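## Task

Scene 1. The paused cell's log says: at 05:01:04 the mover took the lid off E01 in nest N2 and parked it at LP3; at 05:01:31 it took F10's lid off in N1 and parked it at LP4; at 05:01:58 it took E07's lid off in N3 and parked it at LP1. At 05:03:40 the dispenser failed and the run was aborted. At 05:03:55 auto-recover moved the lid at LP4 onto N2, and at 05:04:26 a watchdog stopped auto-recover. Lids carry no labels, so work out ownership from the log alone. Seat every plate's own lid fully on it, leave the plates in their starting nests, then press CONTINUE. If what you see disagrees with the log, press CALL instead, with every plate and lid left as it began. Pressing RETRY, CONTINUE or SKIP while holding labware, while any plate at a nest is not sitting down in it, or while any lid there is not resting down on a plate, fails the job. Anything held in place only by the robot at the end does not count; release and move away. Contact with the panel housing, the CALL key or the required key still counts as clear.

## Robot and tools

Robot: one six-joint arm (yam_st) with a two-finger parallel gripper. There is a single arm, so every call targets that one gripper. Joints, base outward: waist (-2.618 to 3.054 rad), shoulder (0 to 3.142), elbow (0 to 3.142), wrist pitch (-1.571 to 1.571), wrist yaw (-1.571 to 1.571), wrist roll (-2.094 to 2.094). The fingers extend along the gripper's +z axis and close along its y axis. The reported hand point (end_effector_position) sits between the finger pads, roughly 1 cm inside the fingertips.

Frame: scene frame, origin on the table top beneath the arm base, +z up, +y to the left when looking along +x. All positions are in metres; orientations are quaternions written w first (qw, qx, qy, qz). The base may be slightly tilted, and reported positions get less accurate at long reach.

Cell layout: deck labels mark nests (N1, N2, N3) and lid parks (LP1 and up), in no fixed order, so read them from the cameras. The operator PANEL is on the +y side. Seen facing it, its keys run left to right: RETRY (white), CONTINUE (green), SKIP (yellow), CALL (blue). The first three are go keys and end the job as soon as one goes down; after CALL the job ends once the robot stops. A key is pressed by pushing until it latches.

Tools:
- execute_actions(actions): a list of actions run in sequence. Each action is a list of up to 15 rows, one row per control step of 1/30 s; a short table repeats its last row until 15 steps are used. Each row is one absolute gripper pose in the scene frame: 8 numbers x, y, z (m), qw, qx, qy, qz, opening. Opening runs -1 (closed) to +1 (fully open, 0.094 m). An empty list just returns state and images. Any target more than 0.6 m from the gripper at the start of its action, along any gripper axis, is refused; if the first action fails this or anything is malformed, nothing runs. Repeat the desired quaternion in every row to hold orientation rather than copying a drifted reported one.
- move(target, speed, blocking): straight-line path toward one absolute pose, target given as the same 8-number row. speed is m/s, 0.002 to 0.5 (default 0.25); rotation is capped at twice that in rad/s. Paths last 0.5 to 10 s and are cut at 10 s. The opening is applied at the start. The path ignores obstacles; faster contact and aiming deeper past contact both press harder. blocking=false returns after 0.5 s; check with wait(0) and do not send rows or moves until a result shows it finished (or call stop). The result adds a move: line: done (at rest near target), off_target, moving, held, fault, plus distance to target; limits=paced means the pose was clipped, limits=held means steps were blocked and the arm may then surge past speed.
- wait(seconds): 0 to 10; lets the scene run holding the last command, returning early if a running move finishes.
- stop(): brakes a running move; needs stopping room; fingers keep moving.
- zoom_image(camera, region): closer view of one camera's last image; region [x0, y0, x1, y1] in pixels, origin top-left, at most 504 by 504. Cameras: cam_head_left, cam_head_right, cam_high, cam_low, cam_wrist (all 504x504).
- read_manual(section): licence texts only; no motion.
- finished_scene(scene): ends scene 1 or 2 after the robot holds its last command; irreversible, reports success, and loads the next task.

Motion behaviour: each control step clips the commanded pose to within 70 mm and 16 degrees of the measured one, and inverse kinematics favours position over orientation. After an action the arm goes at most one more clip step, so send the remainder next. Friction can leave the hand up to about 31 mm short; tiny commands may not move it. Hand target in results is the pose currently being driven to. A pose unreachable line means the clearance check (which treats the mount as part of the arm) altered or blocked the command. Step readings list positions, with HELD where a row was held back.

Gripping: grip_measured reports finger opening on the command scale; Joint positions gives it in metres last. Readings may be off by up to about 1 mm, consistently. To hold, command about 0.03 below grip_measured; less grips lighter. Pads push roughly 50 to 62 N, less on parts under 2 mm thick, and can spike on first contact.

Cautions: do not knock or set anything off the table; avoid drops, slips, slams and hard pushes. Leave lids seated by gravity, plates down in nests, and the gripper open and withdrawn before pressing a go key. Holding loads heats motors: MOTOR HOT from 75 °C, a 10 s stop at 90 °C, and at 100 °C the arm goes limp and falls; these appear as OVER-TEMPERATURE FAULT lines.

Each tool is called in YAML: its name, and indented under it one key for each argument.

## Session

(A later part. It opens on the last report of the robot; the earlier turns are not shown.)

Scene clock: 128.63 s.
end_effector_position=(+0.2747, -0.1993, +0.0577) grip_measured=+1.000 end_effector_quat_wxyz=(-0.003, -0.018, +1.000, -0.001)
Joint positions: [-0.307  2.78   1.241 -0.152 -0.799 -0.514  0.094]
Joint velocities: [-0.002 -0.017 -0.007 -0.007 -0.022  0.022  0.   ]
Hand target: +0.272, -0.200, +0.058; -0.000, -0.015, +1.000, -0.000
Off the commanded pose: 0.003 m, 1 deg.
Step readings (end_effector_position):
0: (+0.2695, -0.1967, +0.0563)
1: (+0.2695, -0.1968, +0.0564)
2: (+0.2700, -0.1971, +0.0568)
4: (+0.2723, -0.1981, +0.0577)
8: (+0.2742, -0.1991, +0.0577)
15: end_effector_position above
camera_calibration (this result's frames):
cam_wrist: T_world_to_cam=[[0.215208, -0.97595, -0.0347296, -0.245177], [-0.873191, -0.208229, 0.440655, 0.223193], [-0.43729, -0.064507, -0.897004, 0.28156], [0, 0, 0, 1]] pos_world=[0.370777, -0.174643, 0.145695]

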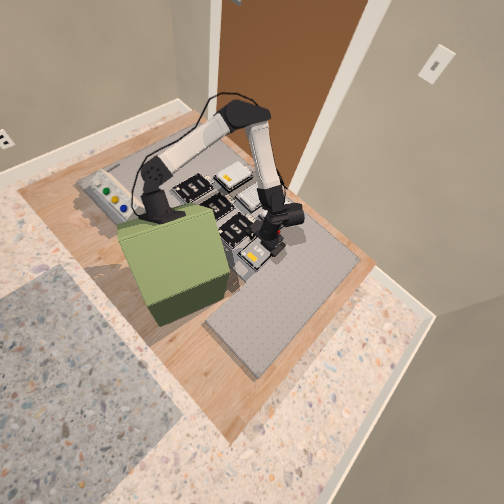

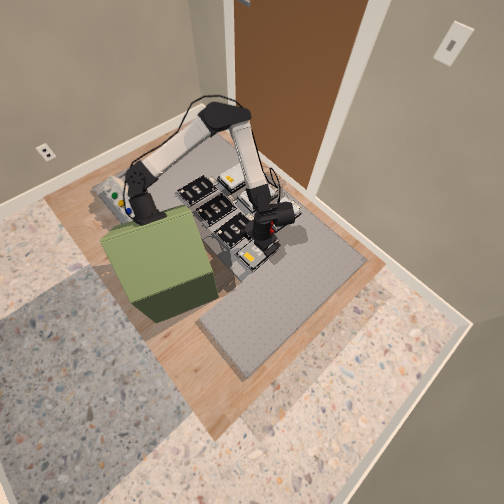

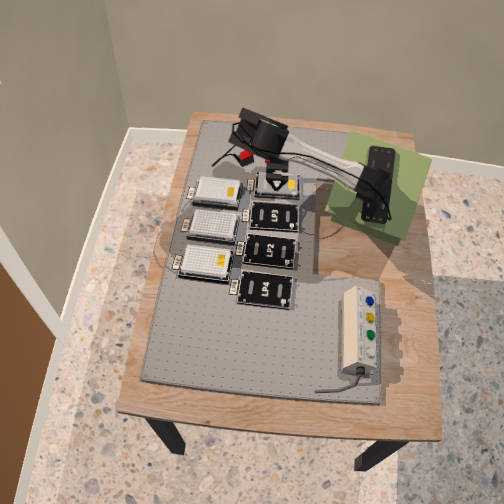

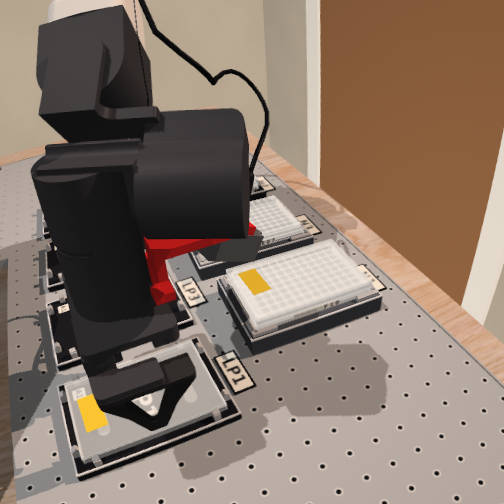

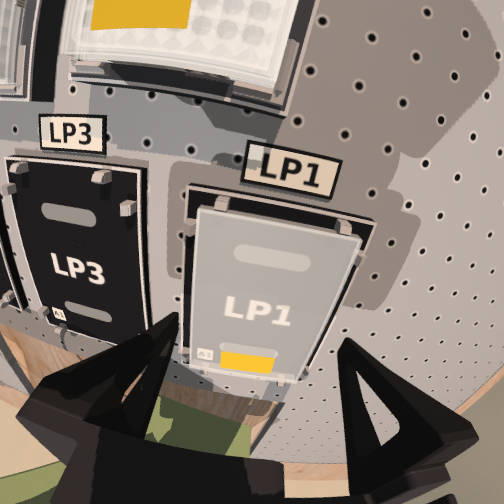

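execute_actions:
  actions:
    - [[0.273,-0.199,0.05,0,-0.017,1,0,1],[0.273,-0.199,0.043,0,-0.017,1,0,1],[0.273,-0.199,0.036,0,-0.017,1,0,1],[0.273,-0.199,0.033,0,-0.017,1,0,1]]

Scene clock: 130.40 s.
end_effector_position=(+0.2747, -0.1993, +0.0384) grip_measured=+1.000 end_effector_quat_wxyz=(-0.000, -0.017, +1.000, -0.003)
Joint positions: [-0.264  2.821  1.241 -0.058 -0.802 -0.443  0.094]
Joint velocities: [ 0.002 -0.017 -0.007  0.051  0.022  0.066  0.   ]
Hand target: +0.273, -0.199, +0.033; -0.000, -0.017, +1.000, +0.000
Off the commanded pose: 0.006 m, 0 deg.
Step readings (end_effector_position):
0: (+0.2748, -0.1994, +0.0577)
1: (+0.2753, -0.1996, +0.0577)
2: (+0.2762, -0.2001, +0.0571)
4: (+0.2776, -0.2006, +0.0527)
8: (+0.2733, -0.1982, +0.0408)
15: end_effector_position above
camera_calibration (this result's frames):
cam_wrist: T_world_to_cam=[[0.213395, -0.9765, -0.0301762, -0.245595], [-0.876139, -0.204946, 0.436322, 0.233289], [-0.432253, -0.0666704, -0.899284, 0.262536], [0, 0, 0, 1]] pos_world=[0.370284, -0.174508, 0.126894]

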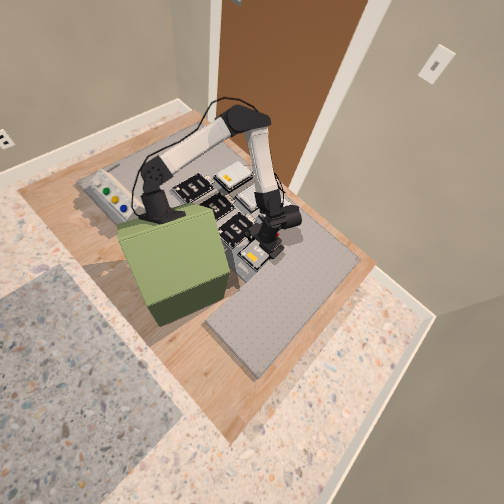

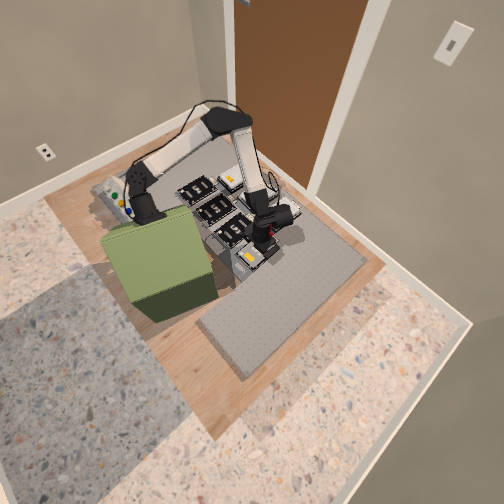

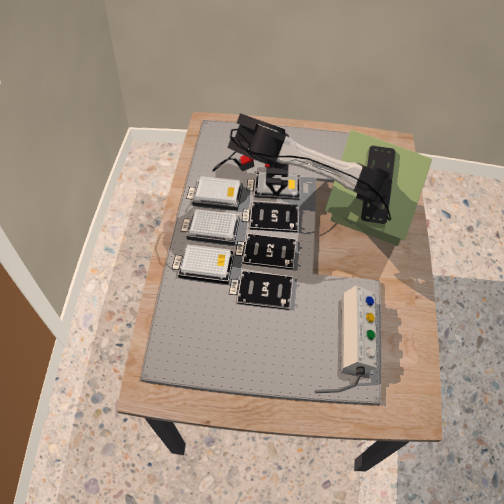

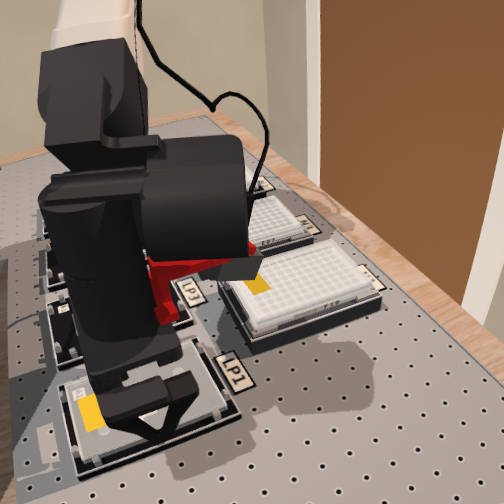

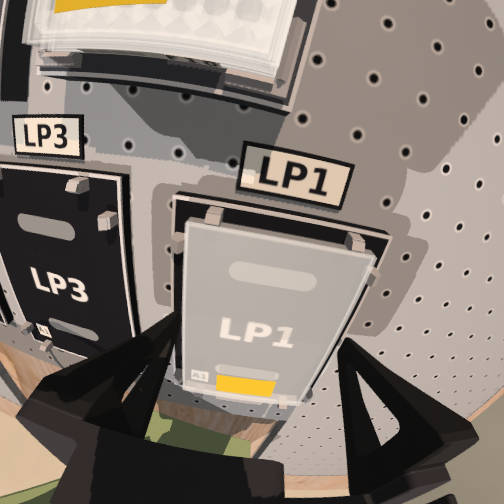

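execute_actions:
  actions:
    - [[0.2745,-0.199,0.037,0,-0.017,1,0,0.95],[0.2745,-0.199,0.037,0,-0.017,1,0,0.9],[0.2745,-0.199,0.037,0,-0.017,1,0,0.86],[0.2745,-0.199,0.037,0,-0.017,1,0,0.83],[0.2745,-0.199,0.037,0,-0.017,1,0,0.81],[0.2745,-0.199,0.037,0,-0.017,1,0,0.79],[0.2745,-0.199,0.037,0,-0.017,1,0,0.78],[0.2745,-0.199,0.037,0,-0.017,1,0,0.77],[0.2745,-0.199,0.037,0,-0.017,1,0,0.76],[0.2745,-0.199,0.037,0,-0.017,1,0,0.75]]

Scene clock: 131.33 s.
end_effector_position=(+0.2761, -0.1982, +0.0384) grip_measured=+0.773 end_effector_quat_wxyz=(+0.003, -0.017, +1.000, +0.000)
Joint positions: [-0.264  2.821  1.241 -0.053 -0.811 -0.438  0.083]
Joint velocities: [-0.002 -0.002  0.002 -0.037 -0.066  0.051  0.   ]
Hand target: +0.275, -0.199, +0.037; +0.000, -0.017, +1.000, +0.000
Off the commanded pose: 0.002 m, 0 deg.
Step readings (end_effector_position):
0: (+0.2760, -0.1999, +0.0384)
1: (+0.2760, -0.1999, +0.0384)
2: (+0.2760, -0.1999, +0.0384)
4: (+0.2761, -0.1989, +0.0384)
8: (+0.2761, -0.1982, +0.0384)
15: end_effector_position above
camera_calibration (this result's frames):
cam_wrist: T_world_to_cam=[[0.21203, -0.976608, -0.0357775, -0.24426], [-0.8793, -0.206624, 0.429112, 0.235586], [-0.426467, -0.0595256, -0.902542, 0.263173], [0, 0, 0, 1]] pos_world=[0.371176, -0.174203, 0.127693]

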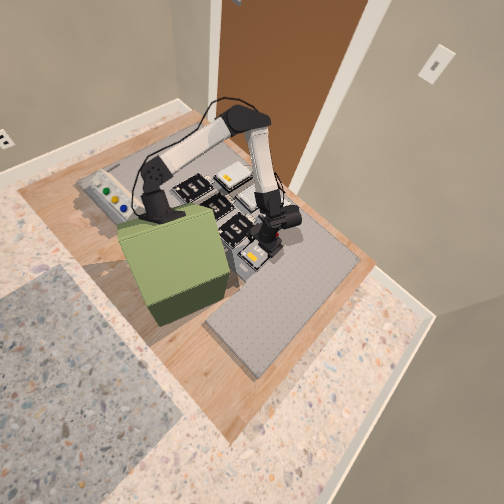

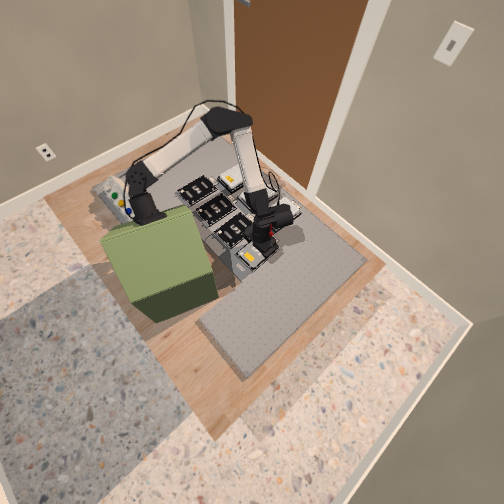

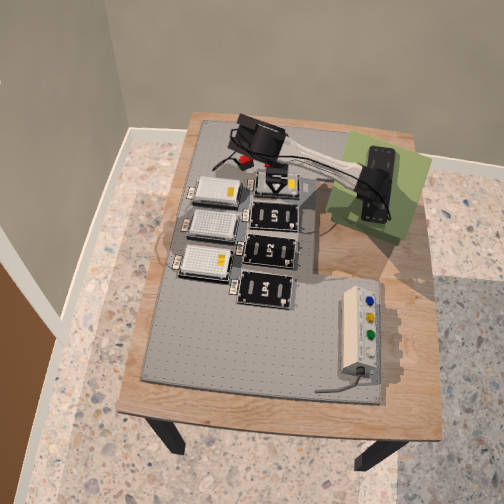

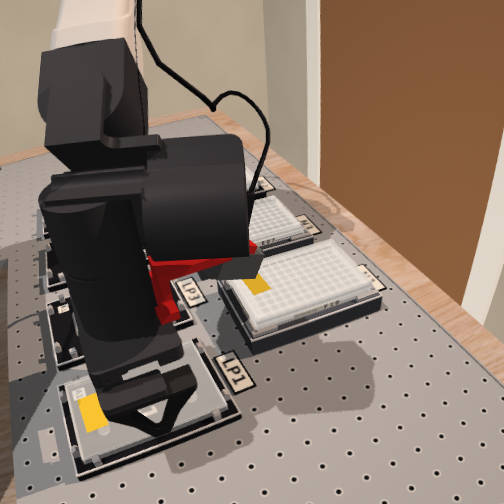

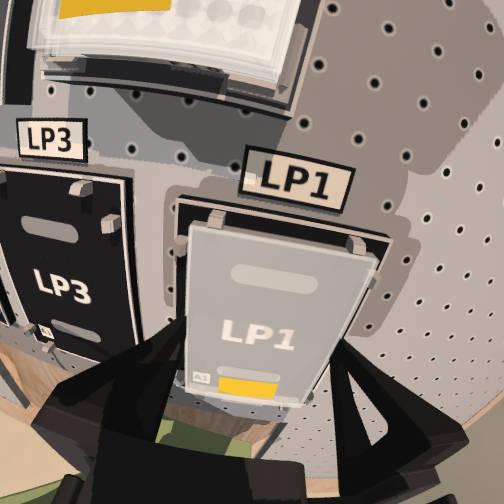

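execute_actions:
  actions:
    - [[0.275,-0.198,0.046,0,-0.017,1,0,0.75],[0.274,-0.198,0.055,0,-0.017,1,0,0.75],[0.274,-0.198,0.065,0,-0.017,1,0,0.75],[0.274,-0.198,0.075,0,-0.017,1,0,0.75],[0.275,-0.198,0.085,0,-0.017,1,0,0.75],[0.276,-0.198,0.095,0,-0.017,1,0,0.75],[0.276,-0.198,0.105,0,-0.017,1,0,0.75]]

move:
  target: [0.46,-0.003,0.10,0,0,1,0,0.75]
  speed: 0.3

Scene clock: 132.30 s.
end_effector_position=(+0.2880, -0.2031, +0.1081) grip_measured=+0.773 end_effector_quat_wxyz=(+0.024, -0.022, +0.999, -0.008)
Joint positions: [-0.414  2.672  1.233 -0.285 -0.8   -0.617  0.083]
Joint velocities: [-0.002 -0.002  0.017 -0.344  0.022 -0.125 -0.002]
Hand target: +0.276, -0.198, +0.106; +0.001, -0.017, +1.000, -0.000
Off the commanded pose: 0.013 m, 3 deg.
Step readings (end_effector_position):
0: (+0.2761, -0.1982, +0.0384)
1: (+0.2757, -0.1980, +0.0384)
2: (+0.2756, -0.1980, +0.0395)
4: (+0.2771, -0.1984, +0.0472)
8: (+0.2878, -0.2035, +0.0839)
15: end_effector_position above
camera_calibration (this result's frames):
cam_wrist: T_world_to_cam=[[0.222858, -0.974797, -0.0102612, -0.254567], [-0.894439, -0.20865, 0.39553, 0.222781], [-0.387703, -0.0789691, -0.918396, 0.317447], [0, 0, 0, 1]] pos_world=[0.379071, -0.1766, 0.200813]

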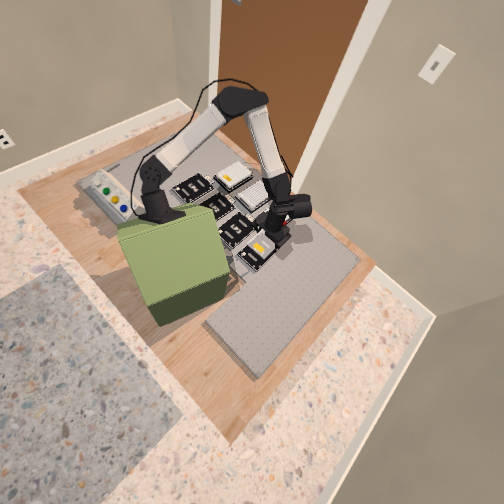

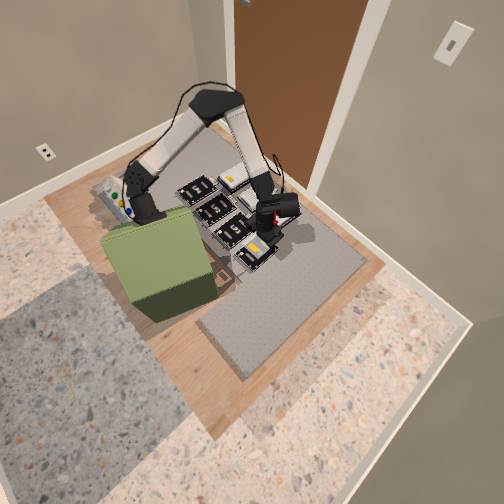

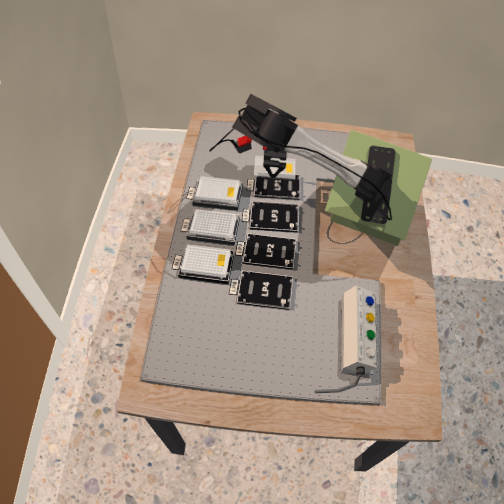

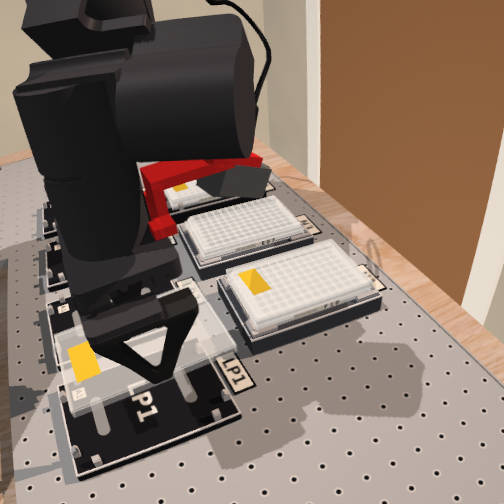

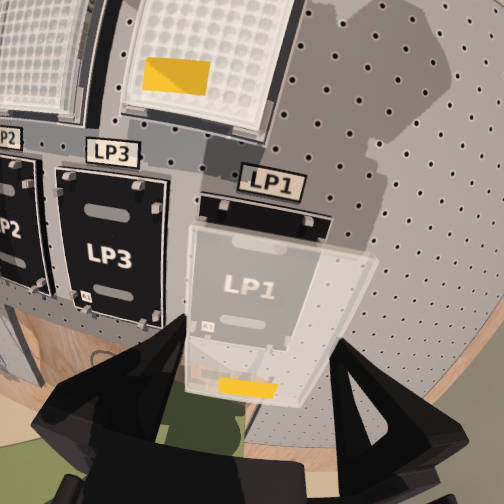

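Scene clock: 133.93 s.
end_effector_position=(+0.4550, -0.0038, +0.0992) grip_measured=+0.773 end_effector_quat_wxyz=(-0.000, -0.001, +1.000, +0.003)
Joint positions: [ 0.028  2.386  1.607 -0.561 -0.789  0.005  0.083]
Joint velocities: [-0.007  0.007 -0.007 -0.037  0.037  0.022  0.   ]
Hand target: +0.461, -0.003, +0.101; +0.001, +0.000, +1.000, -0.001
Off the commanded pose: 0.005 m, 0 deg.
move: done
camera_calibration (this result's frames):
cam_wrist: T_world_to_cam=[[0.181037, -0.982613, -0.041201, -0.0755987], [-0.882616, -0.180808, 0.433932, 0.408145], [-0.433836, -0.0421928, -0.900003, 0.409097], [0, 0, 0, 1]] pos_world=[0.551403, 0.0167725, 0.187966]

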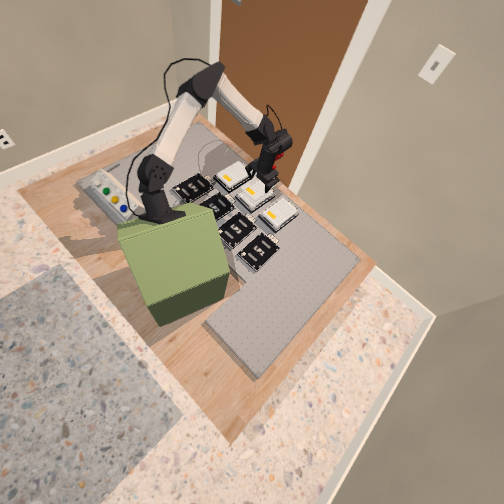

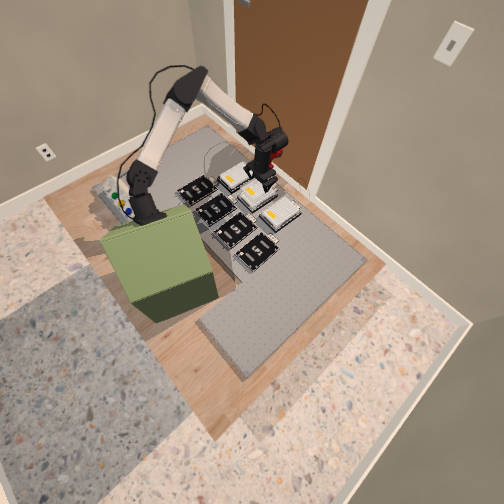

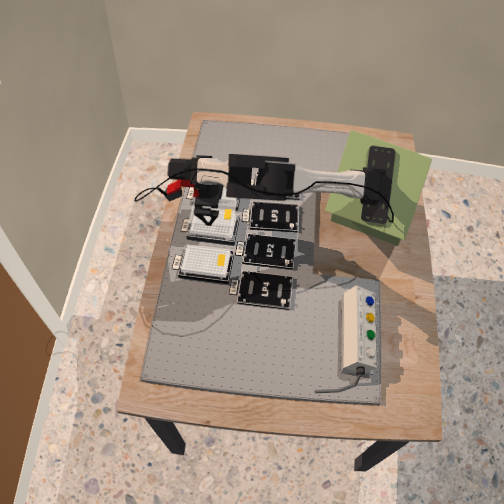

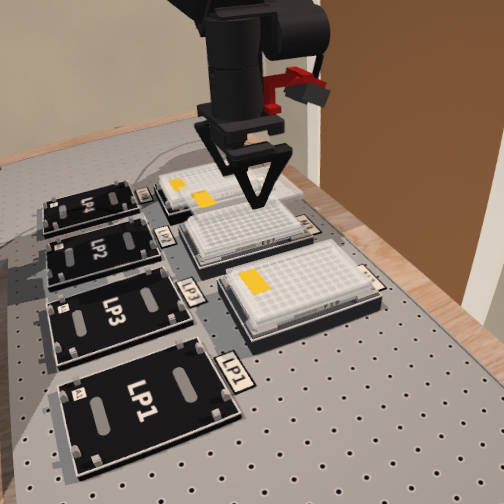

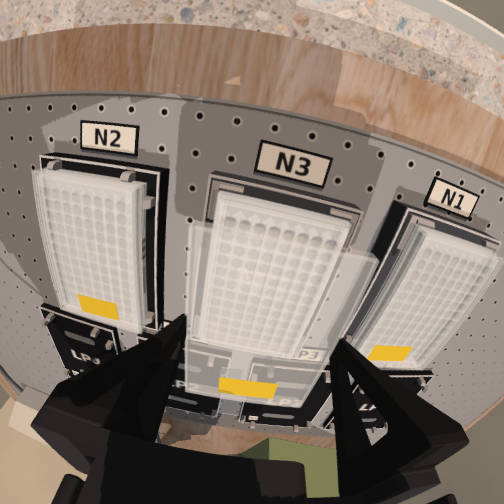

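zoom_image:
  camera: "cam_wrist"
  region: [170, 150, 400, 300]

Region (170, 150, 400, 300) of cam_wrist's 504x504 image, scaled by 2.191, with more detail than that image has; it fills the top 329 rows of this view, and the rest is white.

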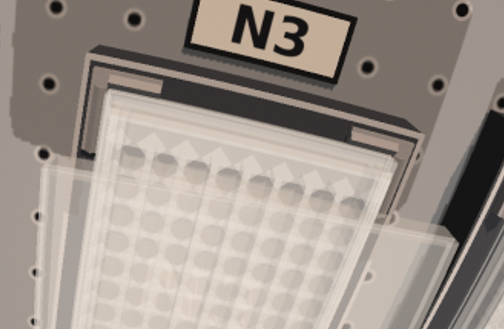

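execute_actions:
  actions:
    - [[0.462,-0.004,0.094,0,0.01,1,0,0.75],[0.464,-0.0045,0.087,0,0.016,1,0,0.75],[0.464,-0.0045,0.080,0,0.016,1,0,0.75],[0.464,-0.0045,0.073,0,0.016,1,0,0.75],[0.462,-0.0045,0.068,0,0.016,1,0,0.75]]

zoom_image:
  camera: "cam_wrist"
  region: [170, 150, 400, 300]

Scene clock: 136.37 s.
end_effector_position=(+0.4539, -0.0046, +0.0712) grip_measured=+0.773 end_effector_quat_wxyz=(-0.008, +0.022, +1.000, +0.003)
Joint positions: [ 0.07   2.445  1.627 -0.503 -0.78   0.093  0.083]
Joint velocities: [-0.007 -0.002 -0.027  0.037 -0.051  0.051  0.001]
Hand target: +0.462, -0.004, +0.068; +0.000, +0.016, +1.000, -0.000
Off the commanded pose: 0.009 m, 1 deg.
Step readings (end_effector_position):
0: (+0.4546, -0.0039, +0.0992)
1: (+0.4546, -0.0039, +0.0992)
2: (+0.4553, -0.0042, +0.0989)
4: (+0.4590, -0.0054, +0.0954)
8: (+0.4565, -0.0055, +0.0796)
15: end_effector_position above
camera_calibration (this result's frames):
cam_wrist: T_world_to_cam=[[0.136177, -0.989716, -0.0437967, -0.0568063], [-0.882979, -0.1413, 0.447641, 0.418468], [-0.449226, -0.0222869, -0.89314, 0.389962], [0, 0, 0, 1]] pos_world=[0.552416, 0.0115984, 0.15848]

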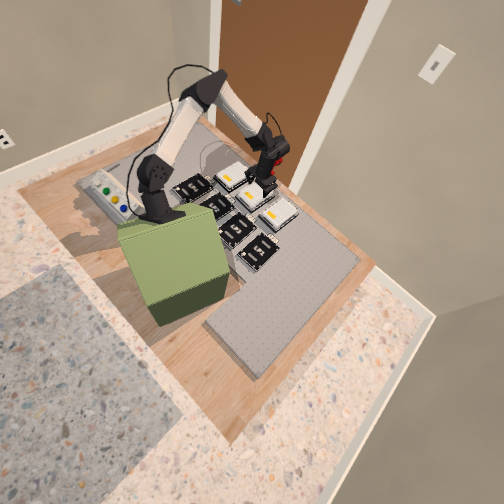

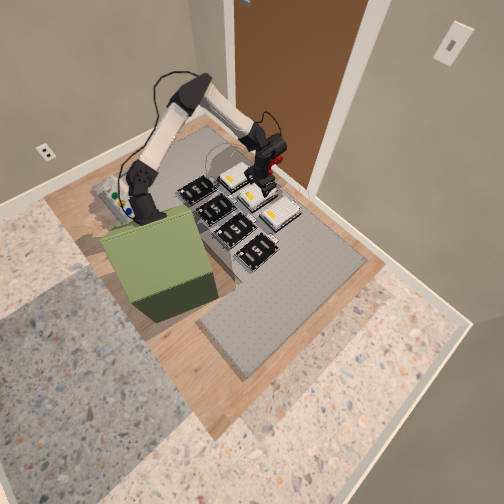

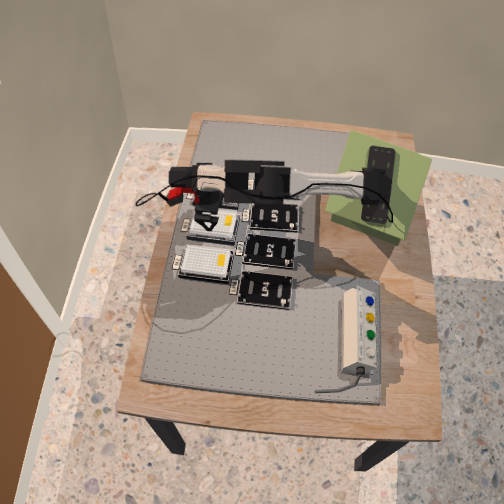

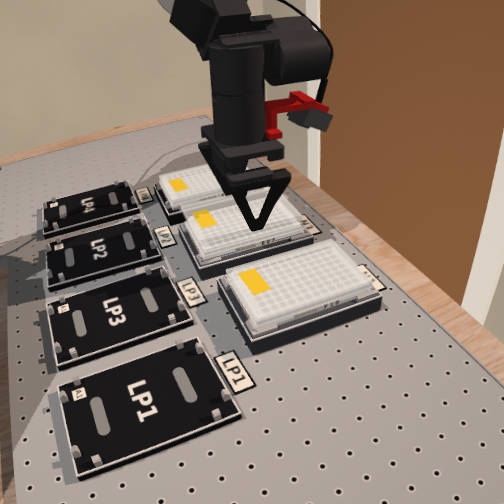

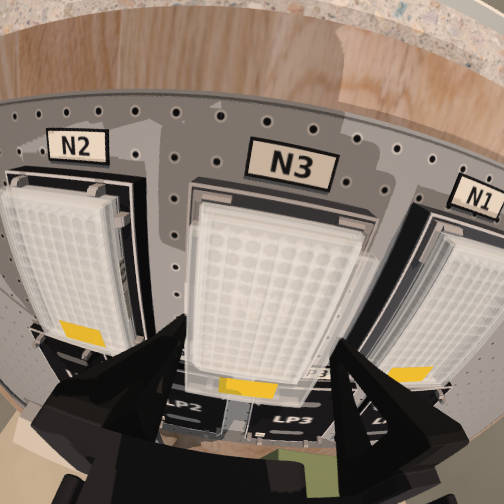

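Region (170, 150, 400, 300) of cam_wrist's 504x504 image, scaled by 2.191, with more detail than that image has; it fills the top 329 rows of this view, and the rest is white.

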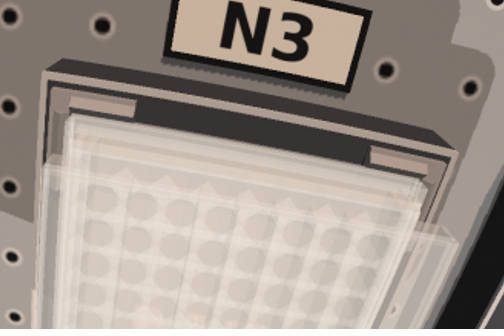

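execute_actions:
  actions:
    - [[0.464,-0.0045,0.0695,0,0.016,1,0,0.75],[0.467,-0.0045,0.0695,0,0.016,1,0,0.75],[0.469,-0.0045,0.0695,0,0.016,1,0,0.75],[0.469,-0.0045,0.0695,0,0.016,1,0,0.75],[0.461,-0.0045,0.0695,0,0.016,1,0,0.75]]

zoom_image:
  camera: "cam_wrist"
  region: [170, 150, 400, 300]

Scene clock: 137.23 s.
end_effector_position=(+0.4629, -0.0038, +0.0718) grip_measured=+0.773 end_effector_quat_wxyz=(+0.001, +0.015, +1.000, +0.003)
Joint positions: [ 0.07   2.453  1.651 -0.493 -0.778  0.098  0.083]
Joint velocities: [ 0.012  0.002 -0.017  0.081  0.051  0.066 -0.001]
Hand target: +0.461, -0.005, +0.070; -0.000, +0.016, +1.000, +0.000
Off the commanded pose: 0.003 m, 0 deg.
Step readings (end_effector_position):
0: (+0.4549, -0.0047, +0.0712)
1: (+0.4549, -0.0047, +0.0712)
2: (+0.4557, -0.0045, +0.0714)
4: (+0.4604, -0.0040, +0.0717)
8: (+0.4627, -0.0038, +0.0718)
15: end_effector_position above
camera_calibration (this result's frames):
cam_wrist: T_world_to_cam=[[0.149989, -0.987846, -0.0407935, -0.0637448], [-0.889209, -0.15282, 0.431224, 0.430307], [-0.432217, -0.0284047, -0.901322, 0.387217], [0, 0, 0, 1]] pos_world=[0.559555, 0.0137881, 0.160848]

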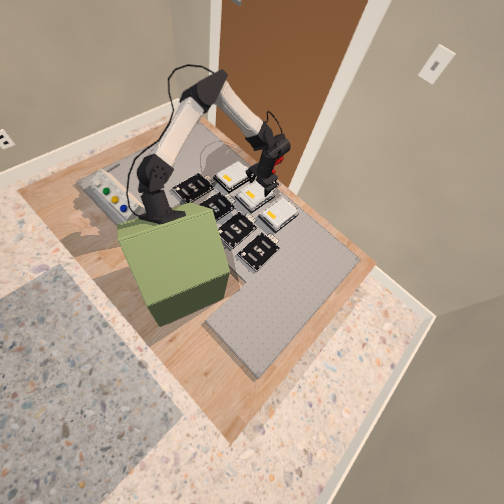

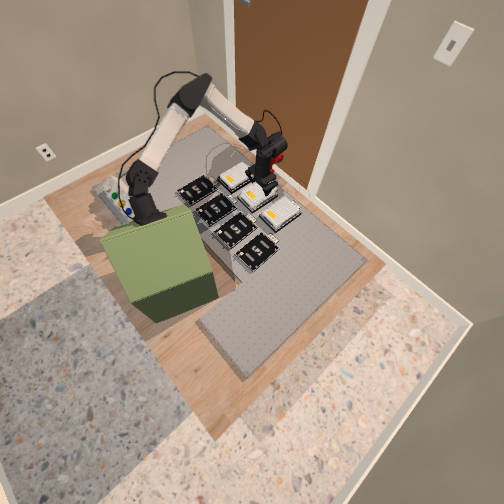

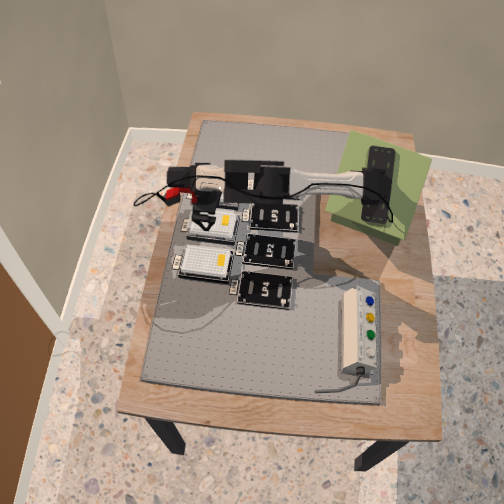

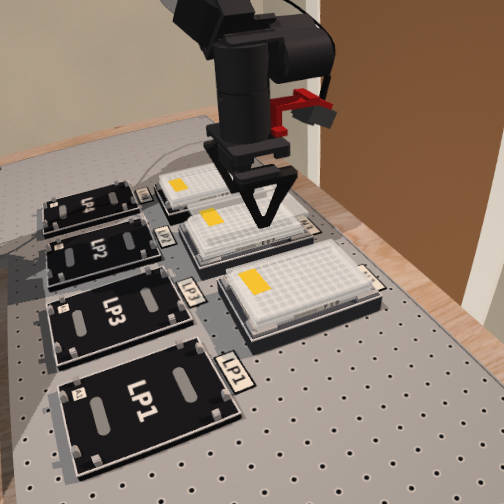

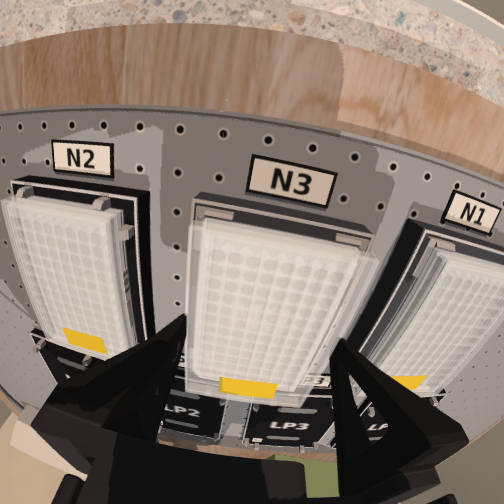

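Region (170, 150, 400, 300) of cam_wrist's 504x504 image, scaled by 2.191, with more detail than that image has; it fills the top 329 rows of this view, and the rest is white.

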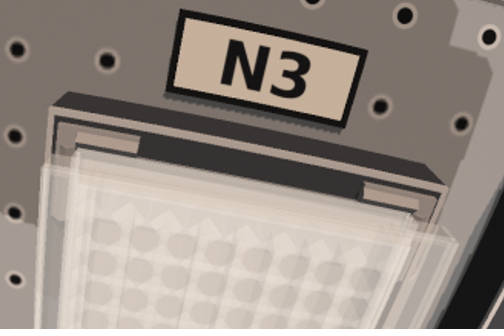

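execute_actions:
  actions:
    - [[0.4605,-0.0047,0.064,0,0.016,1,0,0.75],[0.460,-0.0047,0.058,0,0.016,1,0,0.75],[0.460,-0.0047,0.054,0,0.016,1,0,0.75]]

zoom_image:
  camera: "cam_wrist"
  region: [170, 150, 400, 300]

zoom_image:
  camera: "cam_low"
  region: [170, 180, 330, 290]

Scene clock: 138.23 s.
end_effector_position=(+0.4690, +0.0017, +0.0670) grip_measured=+0.773 end_effector_quat_wxyz=(+0.011, +0.008, +1.000, +0.003)
Joint positions: [ 0.086  2.453  1.651 -0.451 -0.774  0.125  0.083]
Joint velocities: [ 0.012  0.007  0.002 -0.007  0.051 -0.022  0.   ]
Hand target: +0.460, -0.005, +0.054; +0.000, +0.016, +1.000, -0.000
Off the commanded pose: 0.017 m, 2 deg.
Step readings (end_effector_position):
0: (+0.4629, -0.0038, +0.0718)
1: (+0.4632, -0.0038, +0.0718)
2: (+0.4639, -0.0037, +0.0717)
4: (+0.4660, -0.0028, +0.0707)
8: (+0.4678, +0.0007, +0.0678)
15: end_effector_position above
camera_calibration (this result's frames):
cam_wrist: T_world_to_cam=[[0.163879, -0.985719, -0.0387382, -0.0660878], [-0.895561, -0.165127, 0.413162, 0.442918], [-0.413658, -0.0330163, -0.909833, 0.377592], [0, 0, 0, 1]] pos_world=[0.563684, 0.0204605, 0.157989]

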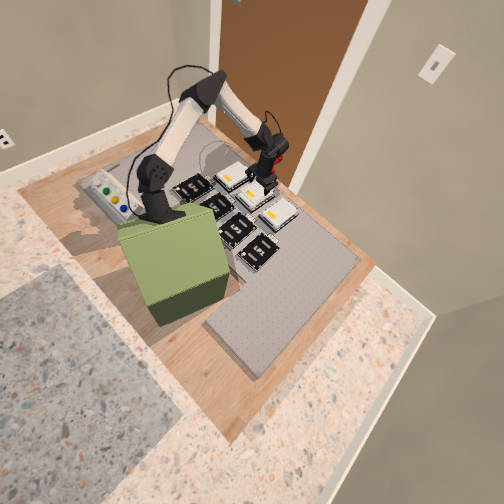

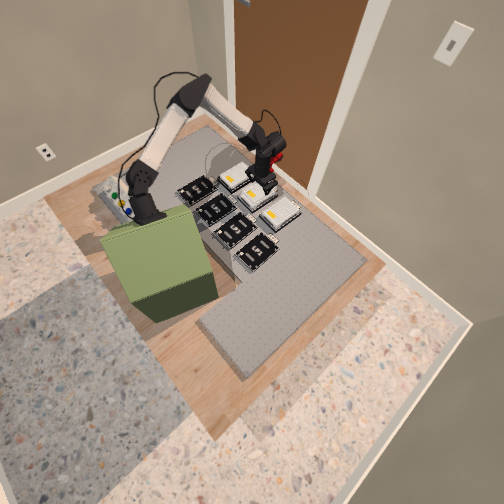

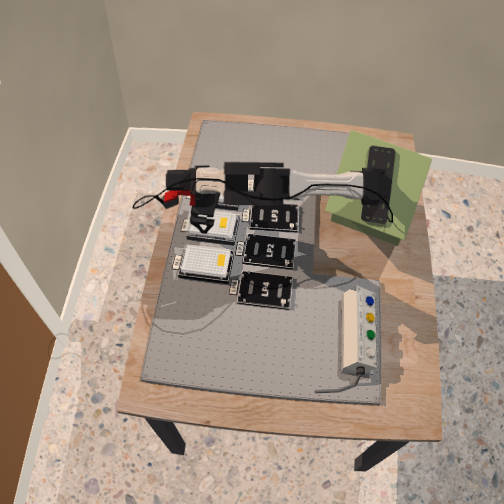

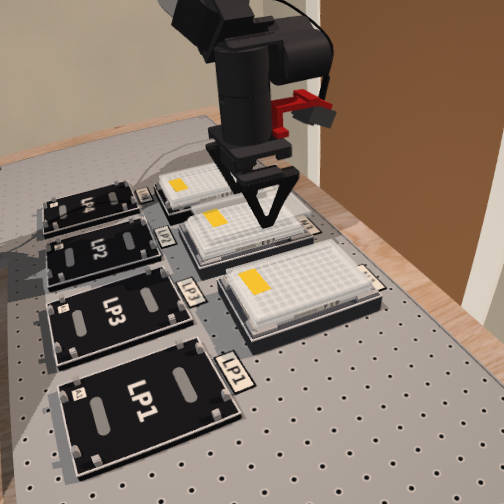

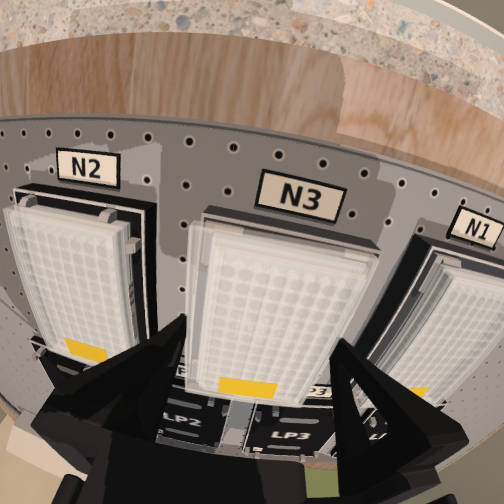

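Region (170, 150, 400, 300) of cam_wrist's 504x504 image, scaled by 2.191, with more detail than that image has; it fills the top 329 rows of this view, and the rest is white.

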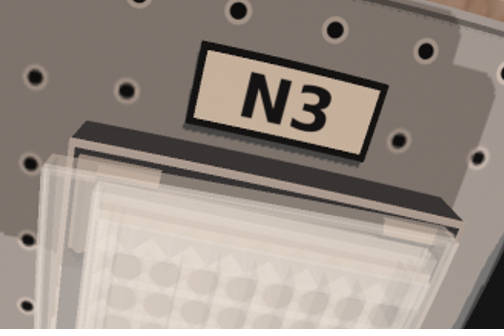

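Region (170, 180, 330, 290) of cam_low's 504x504 image, scaled by 3.150, with more detail than that image has; it fills the top 346 rows of this view, and the rest is white.

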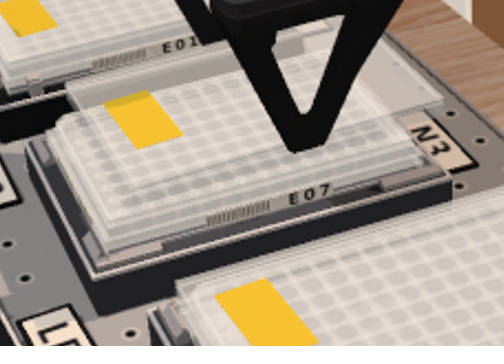

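execute_actions:
  actions:
    - [[0.462,-0.003,0.062,0,0.016,1,0,0.75],[0.460,-0.008,0.056,0,0.016,1,0,0.75],[0.459,-0.012,0.052,0,0.016,1,0,0.75],[0.459,-0.012,0.052,0,0.016,1,0,0.75],[0.460,-0.005,0.060,0,0.016,1,0,0.75]]

zoom_image:
  camera: "cam_wrist"
  region: [170, 150, 400, 300]

zoom_image:
  camera: "cam_low"
  region: [170, 180, 330, 290]

Scene clock: 140.80 s.
end_effector_position=(+0.4679, -0.0006, +0.0649) grip_measured=+0.773 end_effector_quat_wxyz=(+0.010, +0.010, +1.000, +0.003)
Joint positions: [ 0.086  2.46   1.651 -0.447 -0.773  0.126  0.083]
Joint velocities: [ 0.007  0.007  0.002 -0.051  0.081 -0.022 -0.001]
Hand target: +0.460, -0.005, +0.060; +0.000, +0.016, +1.000, +0.000
Off the commanded pose: 0.010 m, 1 deg.
Step readings (end_effector_position):
0: (+0.4694, +0.0017, +0.0670)
1: (+0.4693, +0.0017, +0.0670)
2: (+0.4693, +0.0017, +0.0670)
4: (+0.4691, +0.0004, +0.0657)
8: (+0.4679, -0.0006, +0.0649)
15: end_effector_position above
camera_calibration (this result's frames):
cam_wrist: T_world_to_cam=[[0.159912, -0.986392, -0.0382011, -0.0664485], [-0.895215, -0.16122, 0.41545, 0.44212], [-0.415955, -0.0322372, -0.908813, 0.376111], [0, 0, 0, 1]] pos_world=[0.562864, 0.0178591, 0.155597]

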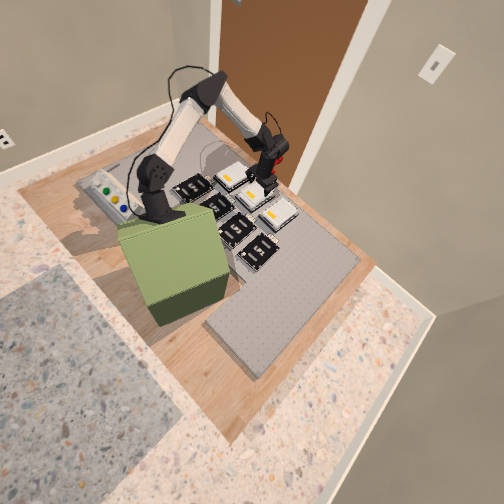

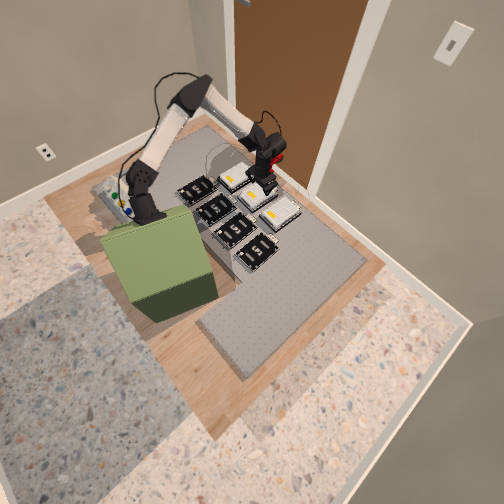

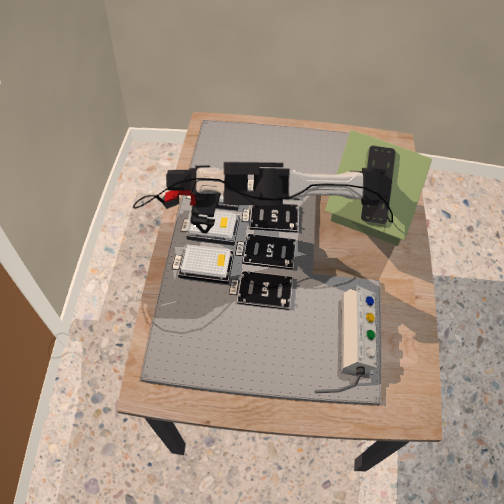

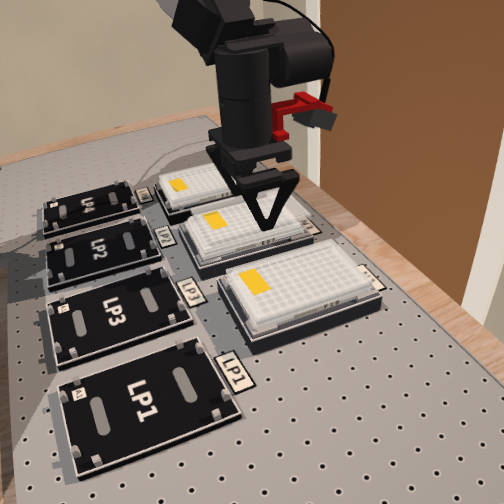

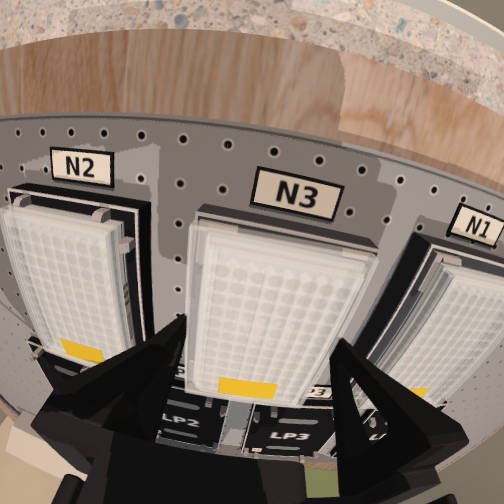

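Region (170, 150, 400, 300) of cam_wrist's 504x504 image, scaled by 2.191, with more detail than that image has; it fills the top 329 rows of this view, and the rest is white.

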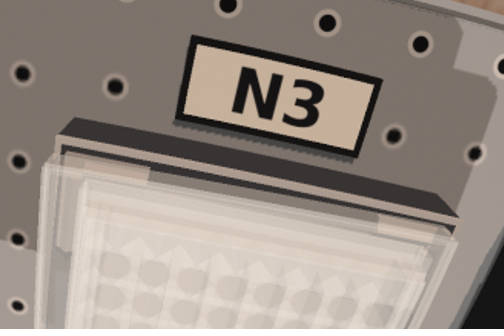

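Region (170, 180, 330, 290) of cam_low's 504x504 image, scaled by 3.150, with more detail than that image has; it fills the top 346 rows of this view, and the rest is white.

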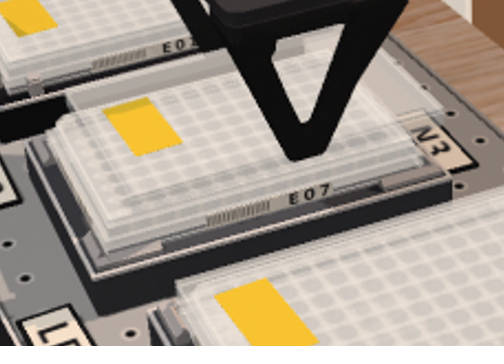

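execute_actions:
  actions:
    - [[0.458,-0.002,0.066,-0.01,0.016,1,0,0.75],[0.455,-0.002,0.066,-0.02,0.016,1,0,0.75],[0.455,-0.002,0.066,-0.02,0.016,1,0,0.75],[0.46,-0.003,0.065,-0.005,0.016,1,0,0.75]]

Scene clock: 141.83 s.
end_effector_position=(+0.4610, -0.0012, +0.0648) grip_measured=+0.773 end_effector_quat_wxyz=(-0.002, +0.014, +1.000, +0.002)
Joint positions: [ 0.086  2.46   1.651 -0.483 -0.773  0.109  0.083]
Joint velocities: [-0.002 -0.007 -0.002  0.081 -0.007  0.066  0.   ]
Hand target: +0.460, -0.003, +0.065; -0.005, +0.016, +1.000, +0.000
Off the commanded pose: 0.002 m, 0 deg.
Step readings (end_effector_position):
0: (+0.4679, -0.0006, +0.0649)
1: (+0.4670, -0.0007, +0.0648)
2: (+0.4648, -0.0009, +0.0648)
4: (+0.4612, -0.0012, +0.0648)
8: (+0.4610, -0.0012, +0.0648)
15: end_effector_position above
camera_calibration (this result's frames):
cam_wrist: T_world_to_cam=[[0.151508, -0.987652, -0.0398627, -0.0620011], [-0.885586, -0.153544, 0.438362, 0.429894], [-0.43907, -0.0311137, -0.897914, 0.383093], [0, 0, 0, 1]] pos_world=[0.558307, 0.0166916, 0.153064]

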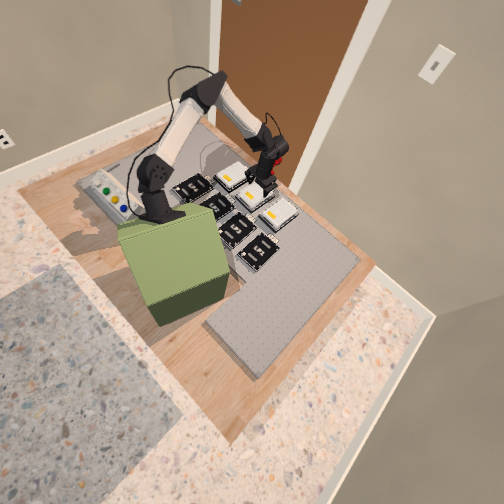

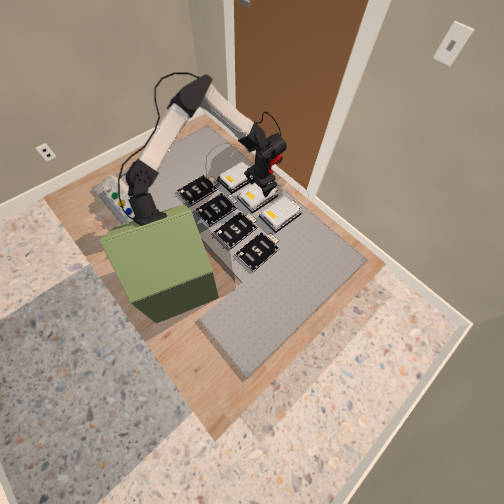

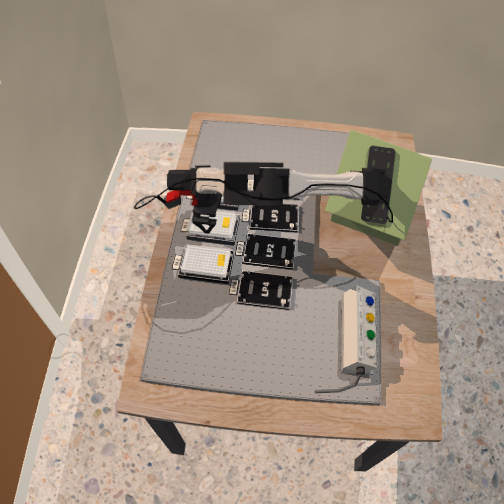

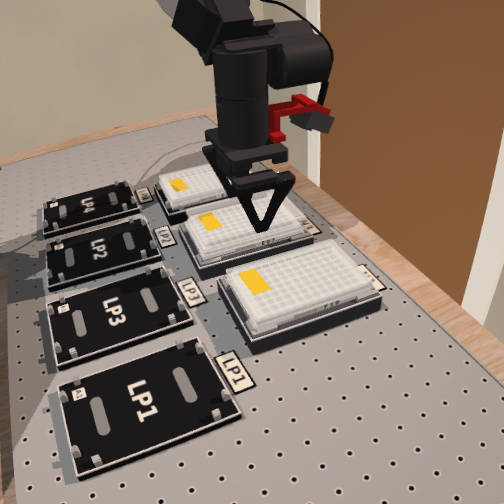

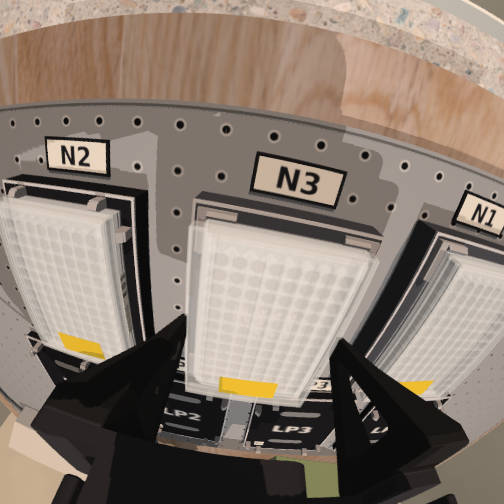

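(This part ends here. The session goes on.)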